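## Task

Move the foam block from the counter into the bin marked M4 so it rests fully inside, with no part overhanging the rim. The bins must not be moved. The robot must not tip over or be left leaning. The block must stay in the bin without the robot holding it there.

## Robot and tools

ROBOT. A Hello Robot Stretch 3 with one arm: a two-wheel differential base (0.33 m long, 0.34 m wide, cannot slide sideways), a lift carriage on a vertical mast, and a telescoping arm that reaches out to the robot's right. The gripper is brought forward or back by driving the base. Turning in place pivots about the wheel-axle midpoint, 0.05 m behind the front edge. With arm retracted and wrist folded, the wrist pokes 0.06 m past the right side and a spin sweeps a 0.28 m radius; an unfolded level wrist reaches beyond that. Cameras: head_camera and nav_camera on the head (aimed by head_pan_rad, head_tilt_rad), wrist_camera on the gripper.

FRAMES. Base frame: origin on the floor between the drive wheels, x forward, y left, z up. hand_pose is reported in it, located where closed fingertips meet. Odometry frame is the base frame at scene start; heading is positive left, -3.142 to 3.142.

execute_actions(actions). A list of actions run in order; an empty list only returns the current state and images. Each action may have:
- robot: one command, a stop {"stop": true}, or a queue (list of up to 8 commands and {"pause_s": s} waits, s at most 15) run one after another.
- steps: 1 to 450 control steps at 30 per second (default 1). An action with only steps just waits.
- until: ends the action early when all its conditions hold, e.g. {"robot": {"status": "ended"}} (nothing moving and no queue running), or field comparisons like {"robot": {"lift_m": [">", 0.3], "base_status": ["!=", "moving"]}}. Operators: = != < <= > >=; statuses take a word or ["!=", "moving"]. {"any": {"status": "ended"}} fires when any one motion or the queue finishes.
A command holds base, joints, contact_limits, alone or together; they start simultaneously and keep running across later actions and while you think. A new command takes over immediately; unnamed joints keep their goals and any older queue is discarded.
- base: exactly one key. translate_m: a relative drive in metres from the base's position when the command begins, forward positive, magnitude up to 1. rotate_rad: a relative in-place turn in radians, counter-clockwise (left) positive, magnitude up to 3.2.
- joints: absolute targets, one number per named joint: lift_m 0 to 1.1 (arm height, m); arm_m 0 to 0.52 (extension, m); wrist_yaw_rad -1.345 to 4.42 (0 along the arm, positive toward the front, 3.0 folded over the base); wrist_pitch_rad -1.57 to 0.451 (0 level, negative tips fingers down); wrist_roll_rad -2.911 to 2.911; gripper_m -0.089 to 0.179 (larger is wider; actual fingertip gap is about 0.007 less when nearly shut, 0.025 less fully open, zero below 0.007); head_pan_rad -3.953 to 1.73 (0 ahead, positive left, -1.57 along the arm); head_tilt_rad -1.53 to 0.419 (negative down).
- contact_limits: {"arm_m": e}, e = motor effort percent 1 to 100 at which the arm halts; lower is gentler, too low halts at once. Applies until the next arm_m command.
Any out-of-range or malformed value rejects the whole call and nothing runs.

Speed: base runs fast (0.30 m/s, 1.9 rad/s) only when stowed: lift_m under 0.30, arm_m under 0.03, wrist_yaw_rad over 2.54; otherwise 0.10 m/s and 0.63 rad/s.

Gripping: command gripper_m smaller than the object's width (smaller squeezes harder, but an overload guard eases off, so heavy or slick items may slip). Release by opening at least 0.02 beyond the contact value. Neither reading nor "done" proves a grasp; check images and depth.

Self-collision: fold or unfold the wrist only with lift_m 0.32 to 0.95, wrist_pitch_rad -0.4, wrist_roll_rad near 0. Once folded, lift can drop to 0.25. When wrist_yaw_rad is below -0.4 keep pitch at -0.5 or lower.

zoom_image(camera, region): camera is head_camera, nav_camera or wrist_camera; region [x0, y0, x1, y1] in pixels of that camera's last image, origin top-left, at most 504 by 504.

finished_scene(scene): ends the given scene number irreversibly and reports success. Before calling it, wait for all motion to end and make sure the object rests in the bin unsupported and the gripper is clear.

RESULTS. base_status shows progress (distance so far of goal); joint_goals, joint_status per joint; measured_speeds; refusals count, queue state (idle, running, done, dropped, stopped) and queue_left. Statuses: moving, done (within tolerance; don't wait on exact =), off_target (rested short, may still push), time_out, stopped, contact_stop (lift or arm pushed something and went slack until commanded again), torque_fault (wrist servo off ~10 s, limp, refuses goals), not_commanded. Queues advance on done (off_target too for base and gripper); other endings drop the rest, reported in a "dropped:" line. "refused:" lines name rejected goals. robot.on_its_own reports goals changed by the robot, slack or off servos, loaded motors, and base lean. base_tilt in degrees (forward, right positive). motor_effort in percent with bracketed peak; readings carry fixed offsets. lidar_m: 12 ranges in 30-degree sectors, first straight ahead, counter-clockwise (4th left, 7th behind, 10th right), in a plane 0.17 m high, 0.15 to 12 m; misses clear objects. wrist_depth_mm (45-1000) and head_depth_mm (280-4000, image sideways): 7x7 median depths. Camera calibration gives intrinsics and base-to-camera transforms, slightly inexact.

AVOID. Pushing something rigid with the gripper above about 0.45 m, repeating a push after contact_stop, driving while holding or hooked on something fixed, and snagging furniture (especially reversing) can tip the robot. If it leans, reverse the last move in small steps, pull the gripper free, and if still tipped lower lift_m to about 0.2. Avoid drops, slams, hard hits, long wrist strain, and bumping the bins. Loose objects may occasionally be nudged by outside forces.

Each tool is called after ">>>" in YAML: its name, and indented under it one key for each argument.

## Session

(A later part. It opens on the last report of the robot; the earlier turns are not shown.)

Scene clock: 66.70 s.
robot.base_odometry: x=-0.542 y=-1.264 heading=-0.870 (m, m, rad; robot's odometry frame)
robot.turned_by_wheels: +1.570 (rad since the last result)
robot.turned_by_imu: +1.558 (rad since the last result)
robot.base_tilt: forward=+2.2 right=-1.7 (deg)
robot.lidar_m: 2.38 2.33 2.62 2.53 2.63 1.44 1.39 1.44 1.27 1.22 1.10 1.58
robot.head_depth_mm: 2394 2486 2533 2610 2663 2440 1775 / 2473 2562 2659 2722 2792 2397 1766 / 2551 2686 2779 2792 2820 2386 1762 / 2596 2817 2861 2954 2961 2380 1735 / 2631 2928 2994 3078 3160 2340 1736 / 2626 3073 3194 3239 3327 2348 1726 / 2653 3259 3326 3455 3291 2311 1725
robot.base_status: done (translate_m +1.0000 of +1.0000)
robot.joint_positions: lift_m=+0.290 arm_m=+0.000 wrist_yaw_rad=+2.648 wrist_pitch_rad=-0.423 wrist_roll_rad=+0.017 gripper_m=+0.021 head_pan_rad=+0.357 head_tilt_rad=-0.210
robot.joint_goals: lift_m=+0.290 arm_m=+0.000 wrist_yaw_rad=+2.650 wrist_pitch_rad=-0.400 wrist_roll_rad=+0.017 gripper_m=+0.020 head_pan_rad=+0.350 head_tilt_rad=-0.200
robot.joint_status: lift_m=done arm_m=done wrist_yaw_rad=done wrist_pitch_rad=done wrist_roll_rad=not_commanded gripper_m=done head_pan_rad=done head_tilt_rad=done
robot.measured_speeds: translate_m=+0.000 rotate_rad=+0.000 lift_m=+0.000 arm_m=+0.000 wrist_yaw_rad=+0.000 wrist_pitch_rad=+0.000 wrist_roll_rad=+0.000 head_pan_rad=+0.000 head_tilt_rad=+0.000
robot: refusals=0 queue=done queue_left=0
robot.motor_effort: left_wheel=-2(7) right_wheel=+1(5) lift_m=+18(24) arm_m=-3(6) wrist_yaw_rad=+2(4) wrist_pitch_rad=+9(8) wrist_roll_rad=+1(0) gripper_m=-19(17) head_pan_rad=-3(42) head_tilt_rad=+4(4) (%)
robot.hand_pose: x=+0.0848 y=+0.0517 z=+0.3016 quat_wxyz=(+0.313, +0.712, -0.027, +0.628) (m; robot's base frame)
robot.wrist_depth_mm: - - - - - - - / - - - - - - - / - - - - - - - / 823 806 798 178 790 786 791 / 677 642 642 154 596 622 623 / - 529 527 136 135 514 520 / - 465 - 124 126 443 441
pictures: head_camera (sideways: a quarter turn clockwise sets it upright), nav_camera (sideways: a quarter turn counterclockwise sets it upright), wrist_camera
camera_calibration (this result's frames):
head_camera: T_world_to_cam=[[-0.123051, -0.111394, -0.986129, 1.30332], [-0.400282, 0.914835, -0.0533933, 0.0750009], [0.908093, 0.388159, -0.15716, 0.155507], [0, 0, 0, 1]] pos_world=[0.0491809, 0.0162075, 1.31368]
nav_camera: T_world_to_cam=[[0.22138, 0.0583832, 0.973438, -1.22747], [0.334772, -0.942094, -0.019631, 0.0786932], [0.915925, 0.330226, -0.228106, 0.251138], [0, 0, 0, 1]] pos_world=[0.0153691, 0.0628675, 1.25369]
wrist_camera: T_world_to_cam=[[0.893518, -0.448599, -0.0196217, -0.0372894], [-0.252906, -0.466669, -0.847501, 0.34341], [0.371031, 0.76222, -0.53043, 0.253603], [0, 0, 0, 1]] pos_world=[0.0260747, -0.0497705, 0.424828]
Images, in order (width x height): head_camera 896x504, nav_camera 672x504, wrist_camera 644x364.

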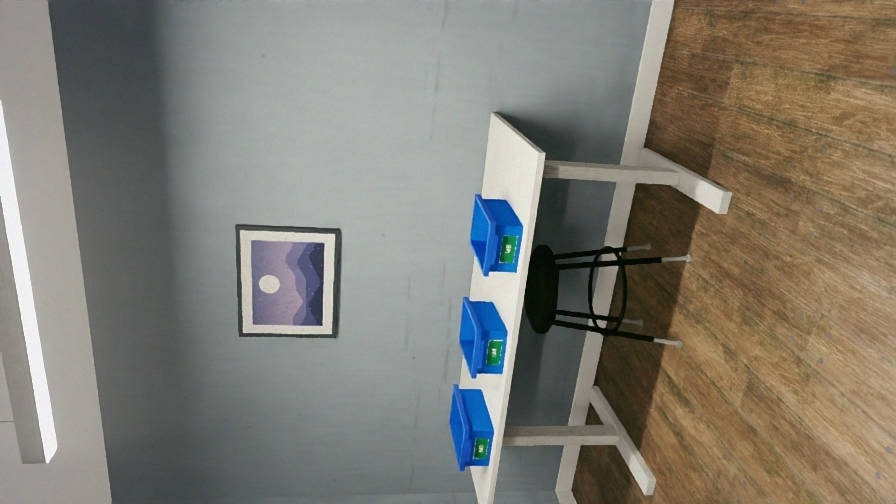

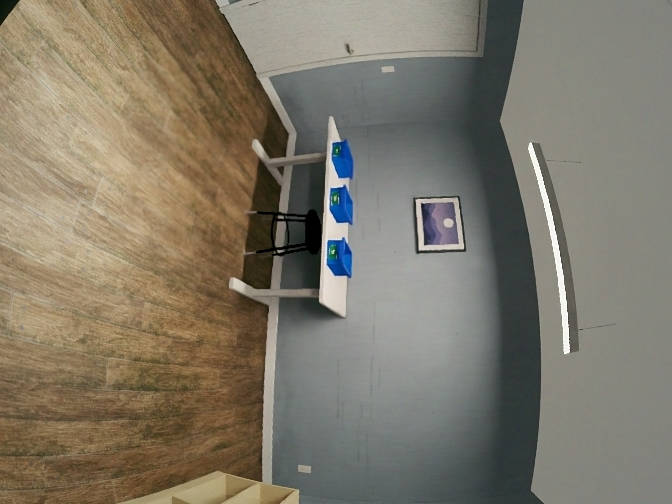

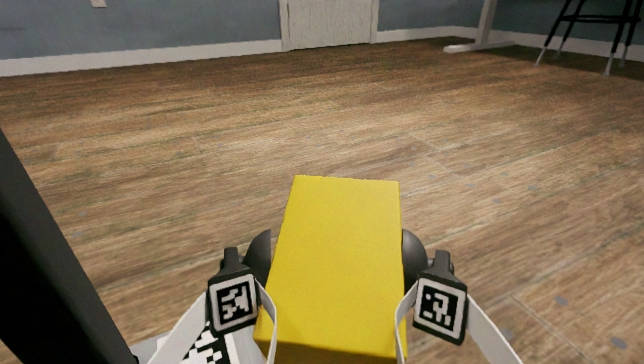

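>>> execute_actions:
  actions:
    - {"robot":[{"base":{"rotate_rad":0.662},"joints":{"head_pan_rad":-1.57,"head_tilt_rad":-0.8}},{"base":{"translate_m":1}}],"steps":450,"until":{"robot":{"translate_m":[">",0.6],"queue_left":["=",0],"base_status":"moving"}}}
    - {"robot":{"base":{"translate_m":1}},"steps":300,"until":{"robot":{"translate_m":[">",0.53]}}}
    - {"robot":[{"base":{"translate_m":1}},{"base":{"rotate_rad":0.93},"joints":{"lift_m":0.93}},{"joints":{"wrist_yaw_rad":0,"lift_m":0.95}}],"steps":450,"until":{"robot":{"status":"ended"}}}

Scene clock: 90.20 s.
robot.base_odometry: x=+1.553 y=-1.707 heading=+0.722 (m, m, rad; robot's odometry frame)
robot.turned_by_wheels: +1.592 (rad since the last result)
robot.turned_by_imu: +1.574 (rad since the last result)
robot.base_tilt: forward=+2.2 right=-1.6 (deg)
robot.lidar_m: 1.17 1.24 1.76 3.06 3.22 2.32 2.16 0.66 0.44 0.70 0.77 1.23
robot.head_depth_mm: 882 995 1080 718 - - - / 886 1001 1079 758 - - 1106 / 898 1016 1076 817 - - 1094 / 904 1027 1076 864 685 594 1149 / 912 1036 1070 836 686 592 1148 / 920 1043 1068 736 666 606 1144 / 925 1056 1065 761 663 590 1142
robot.base_status: done (rotate_rad +0.9299 of +0.9300)
robot.joint_positions: lift_m=+0.950 arm_m=+0.000 wrist_yaw_rad=+0.003 wrist_pitch_rad=-0.423 wrist_roll_rad=+0.017 gripper_m=+0.021 head_pan_rad=-1.563 head_tilt_rad=-0.791
robot.joint_goals: lift_m=+0.950 arm_m=+0.000 wrist_yaw_rad=+0.000 wrist_pitch_rad=-0.400 wrist_roll_rad=+0.017 gripper_m=+0.020 head_pan_rad=-1.570 head_tilt_rad=-0.800
robot.joint_status: lift_m=done arm_m=done wrist_yaw_rad=done wrist_pitch_rad=done wrist_roll_rad=not_commanded gripper_m=done head_pan_rad=done head_tilt_rad=done
robot.measured_speeds: translate_m=+0.000 rotate_rad=+0.000 lift_m=+0.000 arm_m=+0.000 wrist_yaw_rad=+0.000 wrist_pitch_rad=+0.000 wrist_roll_rad=+0.000 head_pan_rad=+0.000 head_tilt_rad=+0.000
robot: refusals=0 queue=done queue_left=0
robot.motor_effort: left_wheel=-2(9) right_wheel=+1(5) lift_m=+23(24) arm_m=-3(3) wrist_yaw_rad=-3(3) wrist_pitch_rad=+8(8) wrist_roll_rad=+0(0) gripper_m=-17(16) head_pan_rad=-3(45) head_tilt_rad=-4(26) (%)
robot.hand_pose: x=-0.0209 y=-0.3690 z=+0.9614 quat_wxyz=(+0.686, +0.148, -0.697, -0.149) (m; robot's base frame)
robot.wrist_depth_mm: 772 759 756 736 723 704 700 / 860 827 815 779 785 755 757 / 928 889 888 844 857 804 811 / 987 695 699 177 690 673 663 / 426 463 547 154 420 419 531 / 416 375 439 136 135 382 442 / 379 313 363 124 126 356 281
pictures: head_camera (sideways: a quarter turn clockwise sets it upright), nav_camera (sideways: a quarter turn counterclockwise sets it upright), wrist_camera
camera_calibration (this result's frames):
head_camera: T_world_to_cam=[[-0.0664806, 0.669153, -0.740145, 0.982058], [0.996427, 0.083244, -0.0142407, 0.0154823], [0.0520834, -0.738447, -0.672297, 0.831057], [0, 0, 0, 1]] pos_world=[0.00657661, -0.0447444, 1.2858]
nav_camera: T_world_to_cam=[[-0.0171238, -0.724397, 0.68917, -0.855281], [-0.999839, 0.0160677, -0.00795398, 0.0716215], [-0.00531155, -0.689196, -0.724556, 0.90271], [0, 0, 0, 1]] pos_world=[0.0617592, 0.00142989, 1.24407]
wrist_camera: T_world_to_cam=[[-0.999323, -0.0311393, -0.0196162, -0.00418442], [0.000106416, 0.530561, -0.847647, 1.05296], [0.0368028, -0.847075, -0.530198, 0.362354], [0, 0, 0, 1]] pos_world=[-0.0176293, -0.251848, 1.08457]
Images, in order (width x height): head_camera 896x504, nav_camera 672x504, wrist_camera 644x364.

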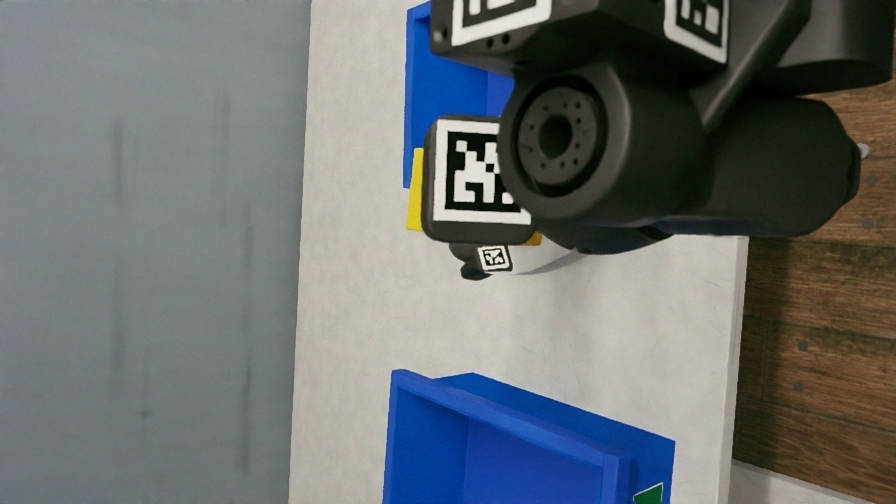

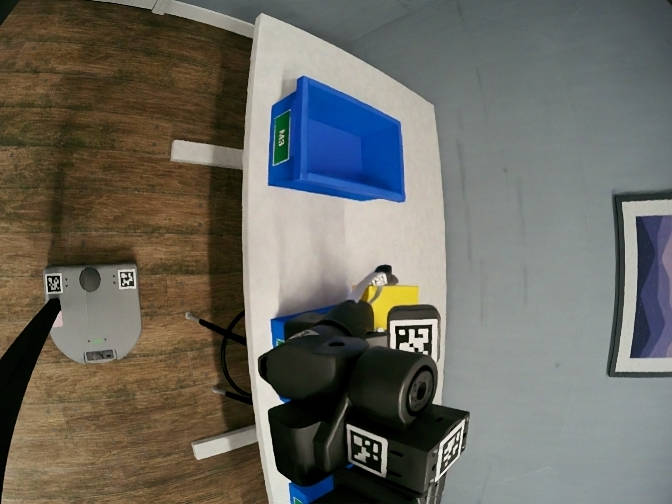

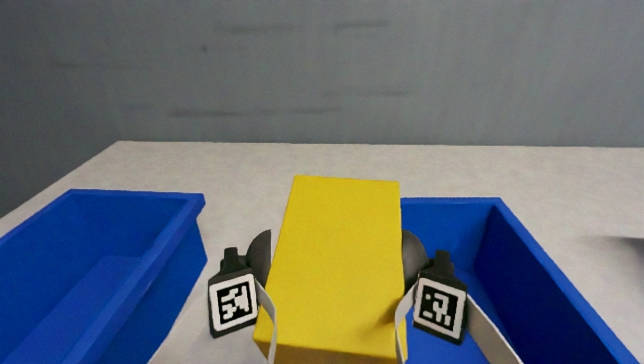

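>>> execute_actions:
  actions:
    - {"robot":[{"base":{"translate_m":-0.105},"joints":{"arm_m":0.21}},{"joints":{"wrist_pitch_rad":-0.8,"lift_m":0.94}}],"steps":450,"until":{"robot":{"status":"ended"}}}

Scene clock: 98.33 s.
robot.base_odometry: x=+1.474 y=-1.776 heading=+0.722 (m, m, rad; robot's odometry frame)
robot.turned_by_wheels: +0.000 (rad since the last result)
robot.turned_by_imu: -0.001 (rad since the last result)
robot.base_tilt: forward=+2.3 right=-1.6 (deg)
robot.lidar_m: 1.27 1.35 1.92 3.06 3.21 2.22 2.07 0.88 0.59 0.41 0.84 1.34
robot.head_depth_mm: 878 965 - 813 686 581 1134 / 882 967 - 732 636 562 1128 / 896 990 - 761 682 569 1124 / 899 1022 1072 760 666 568 1148 / 909 1035 1073 833 685 590 1142 / 916 1042 1069 837 685 605 1144 / 923 1055 1069 758 682 604 1148
robot.base_status: done (translate_m -0.1050 of -0.1050)
robot.joint_positions: lift_m=+0.940 arm_m=+0.210 wrist_yaw_rad=+0.001 wrist_pitch_rad=-0.811 wrist_roll_rad=+0.017 gripper_m=+0.021 head_pan_rad=-1.563 head_tilt_rad=-0.791
robot.joint_goals: lift_m=+0.940 arm_m=+0.210 wrist_yaw_rad=+0.000 wrist_pitch_rad=-0.800 wrist_roll_rad=+0.017 gripper_m=+0.020 head_pan_rad=-1.570 head_tilt_rad=-0.800
robot.joint_status: lift_m=done arm_m=done wrist_yaw_rad=done wrist_pitch_rad=done wrist_roll_rad=not_commanded gripper_m=done head_pan_rad=done head_tilt_rad=done
robot.measured_speeds: translate_m=+0.000 rotate_rad=+0.000 lift_m=+0.000 arm_m=+0.000 wrist_yaw_rad=+0.000 wrist_pitch_rad=+0.000 wrist_roll_rad=+0.000 head_pan_rad=+0.000 head_tilt_rad=+0.000
robot: refusals=0 queue=done queue_left=0
robot.motor_effort: left_wheel=-2(7) right_wheel=+1(2) lift_m=+18(21) arm_m=+3(3) wrist_yaw_rad=-2(2) wrist_pitch_rad=+4(8) wrist_roll_rad=+0(0) gripper_m=-18(16) head_pan_rad=-3(3) head_tilt_rad=-5(3) (%)
robot.hand_pose: x=-0.0214 y=-0.5137 z=+0.8765 quat_wxyz=(+0.644, +0.277, -0.655, -0.281) (m; robot's base frame)
robot.wrist_depth_mm: 628 612 597 590 576 569 562 / 527 522 507 504 506 495 484 / 452 444 444 436 434 430 423 / 396 393 371 177 241 368 372 / 340 349 264 153 272 244 336 / 314 315 315 136 135 206 302 / 288 288 172 124 126 178 276
pictures: head_camera (sideways: a quarter turn clockwise sets it upright), nav_camera (sideways: a quarter turn counterclockwise sets it upright), wrist_camera
camera_calibration (this result's frames):
head_camera: T_world_to_cam=[[-0.0664731, 0.669154, -0.740145, 0.982058], [0.996428, 0.0832328, -0.0142407, 0.0154823], [0.0520751, -0.738448, -0.672297, 0.831057], [0, 0, 0, 1]] pos_world=[0.00657611, -0.0447444, 1.2858]
nav_camera: T_world_to_cam=[[-0.0171319, -0.724397, 0.68917, -0.855281], [-0.999839, 0.0160789, -0.00795398, 0.0716215], [-0.00531927, -0.689196, -0.724556, 0.90271], [0, 0, 0, 1]] pos_world=[0.0617592, 0.00142926, 1.24407]
wrist_camera: T_world_to_cam=[[-0.999386, -0.019912, -0.0288349, 0.00303143], [0.000675402, 0.81177, -0.583978, 0.971066], [0.0350355, -0.583638, -0.811258, 0.576466], [0, 0, 0, 1]] pos_world=[-0.017823, -0.451774, 1.03483]
Images, in order (width x height): head_camera 896x504, nav_camera 672x504, wrist_camera 644x364.

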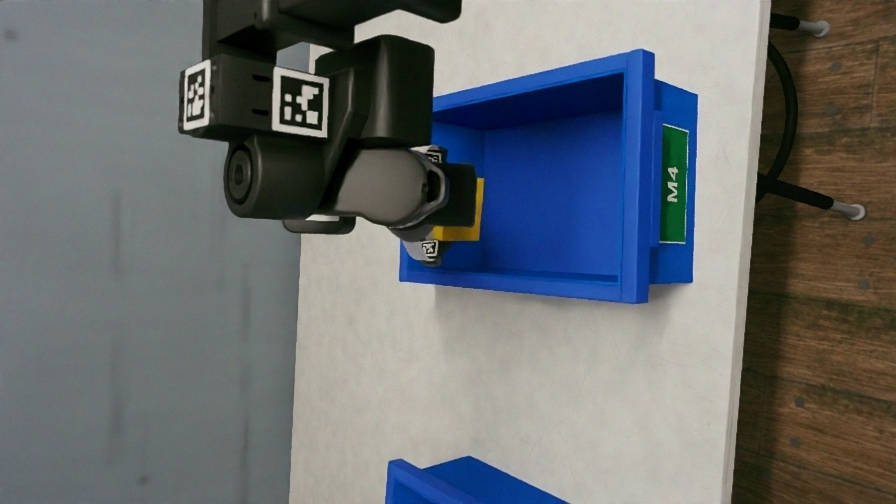

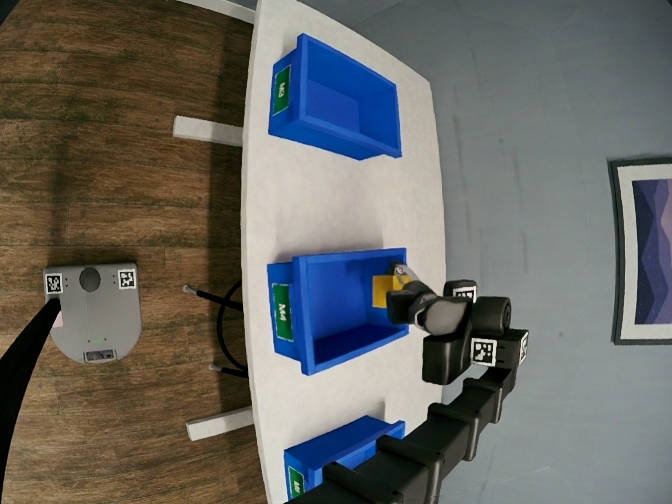

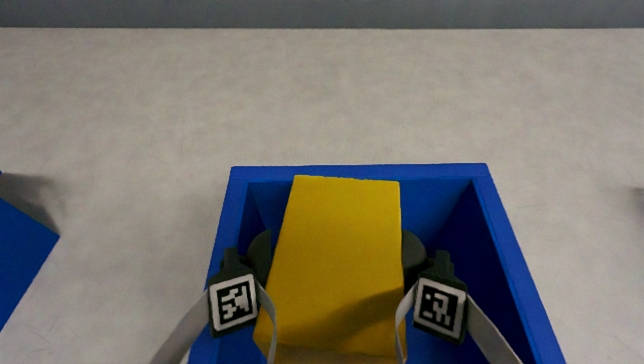

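>>> execute_actions:
  actions:
    - {"robot":[{"base":{"translate_m":-0.02},"joints":{"arm_m":0.19}},{"joints":{"lift_m":0.835}},{"joints":{"gripper_m":0.09}},{"joints":{"lift_m":0.93}}],"steps":450,"until":{"robot":{"status":"ended"}}}

Scene clock: 106.80 s.
robot.base_odometry: x=+1.459 y=-1.789 heading=+0.722 (m, m, rad; robot's odometry frame)
robot.turned_by_wheels: +0.000 (rad since the last result)
robot.turned_by_imu: -0.002 (rad since the last result)
robot.base_tilt: forward=+2.2 right=-1.6 (deg)
robot.lidar_m: 1.29 1.37 1.95 3.07 3.20 2.21 2.04 0.87 0.58 0.40 0.85 1.36
robot.head_depth_mm: 875 976 - 791 689 582 1123 / 885 986 - 707 613 563 1126 / 893 1007 - - 664 568 1129 / 900 1025 1073 766 662 567 1154 / 904 1038 1074 812 638 580 1148 / 913 1040 1072 831 682 605 1146 / 921 1054 1068 783 681 605 1144
robot.base_status: done (translate_m -0.0200 of -0.0200)
robot.joint_positions: lift_m=+0.930 arm_m=+0.190 wrist_yaw_rad=+0.001 wrist_pitch_rad=-0.812 wrist_roll_rad=+0.017 gripper_m=+0.090 head_pan_rad=-1.563 head_tilt_rad=-0.791
robot.joint_goals: lift_m=+0.930 arm_m=+0.190 wrist_yaw_rad=+0.000 wrist_pitch_rad=-0.800 wrist_roll_rad=+0.017 gripper_m=+0.090 head_pan_rad=-1.570 head_tilt_rad=-0.800
robot.joint_status: lift_m=done arm_m=done wrist_yaw_rad=done wrist_pitch_rad=done wrist_roll_rad=not_commanded gripper_m=done head_pan_rad=done head_tilt_rad=done
robot.measured_speeds: translate_m=+0.000 rotate_rad=+0.000 lift_m=+0.000 arm_m=+0.000 wrist_yaw_rad=+0.000 wrist_pitch_rad=+0.000 wrist_roll_rad=+0.000 head_pan_rad=+0.000 head_tilt_rad=+0.000
robot: refusals=0 queue=done queue_left=0
robot.motor_effort: left_wheel=-2(7) right_wheel=+1(3) lift_m=+23(25) arm_m=-3(5) wrist_yaw_rad=-1(1) wrist_pitch_rad=+5(5) wrist_roll_rad=+0(0) gripper_m=+2(93) head_pan_rad=-3(3) head_tilt_rad=-4(5) (%)
robot.hand_pose: x=-0.0214 y=-0.4940 z=+0.8660 quat_wxyz=(+0.644, +0.278, -0.655, -0.282) (m; robot's base frame)
robot.wrist_depth_mm: 615 603 583 583 574 567 556 / 513 501 499 494 488 472 466 / 436 433 431 422 415 417 410 / 384 379 256 273 261 364 360 / 337 340 256 320 313 320 323 / 306 303 296 255 289 290 293 / 277 275 264 233 260 232 268
pictures: head_camera (sideways: a quarter turn clockwise sets it upright), nav_camera (sideways: a quarter turn counterclockwise sets it upright), wrist_camera
camera_calibration (this result's frames):
head_camera: T_world_to_cam=[[-0.0664729, 0.669154, -0.740145, 0.982058], [0.996428, 0.0832324, -0.0142407, 0.0154823], [0.0520748, -0.738448, -0.672297, 0.831057], [0, 0, 0, 1]] pos_world=[0.00657609, -0.0447444, 1.2858]
nav_camera: T_world_to_cam=[[-0.0171322, -0.724397, 0.68917, -0.855281], [-0.999839, 0.0160793, -0.00795397, 0.0716215], [-0.00531952, -0.689196, -0.724556, 0.90271], [0, 0, 0, 1]] pos_world=[0.0617592, 0.00142925, 1.24407]
wrist_camera: T_world_to_cam=[[-0.999386, -0.0198697, -0.0288602, 0.00316161], [0.000676525, 0.812569, -0.582865, 0.948438], [0.0350322, -0.582526, -0.812057, 0.580649], [0, 0, 0, 1]] pos_world=[-0.0178234, -0.432365, 1.02442]
Images, in order (width x height): head_camera 896x504, nav_camera 672x504, wrist_camera 644x364.

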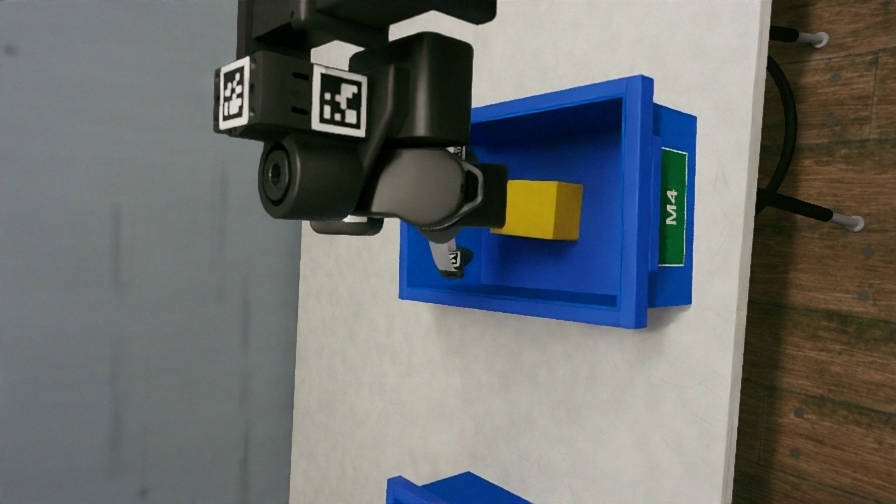

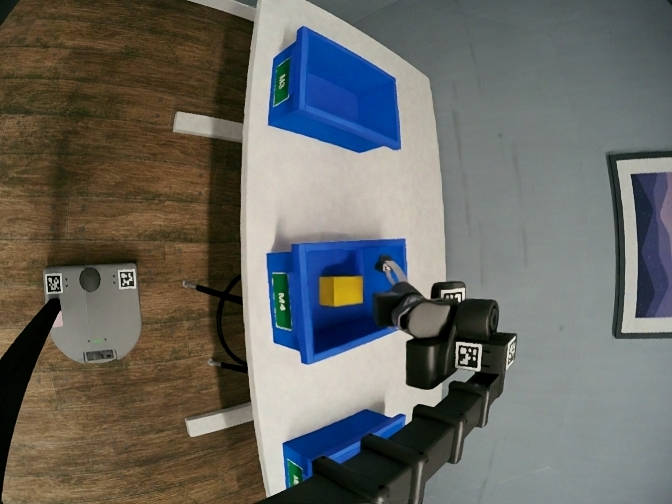

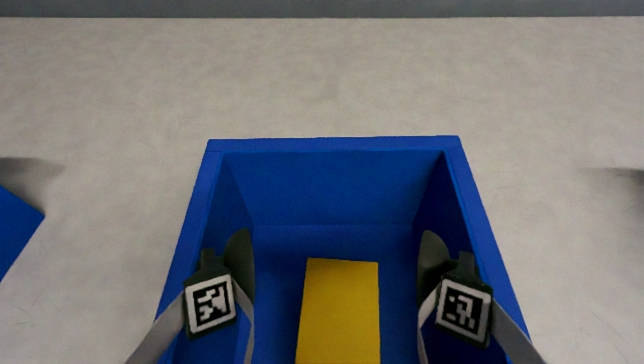

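>>> finished_scene:
  scene: 1

The scene is finished: the task was done.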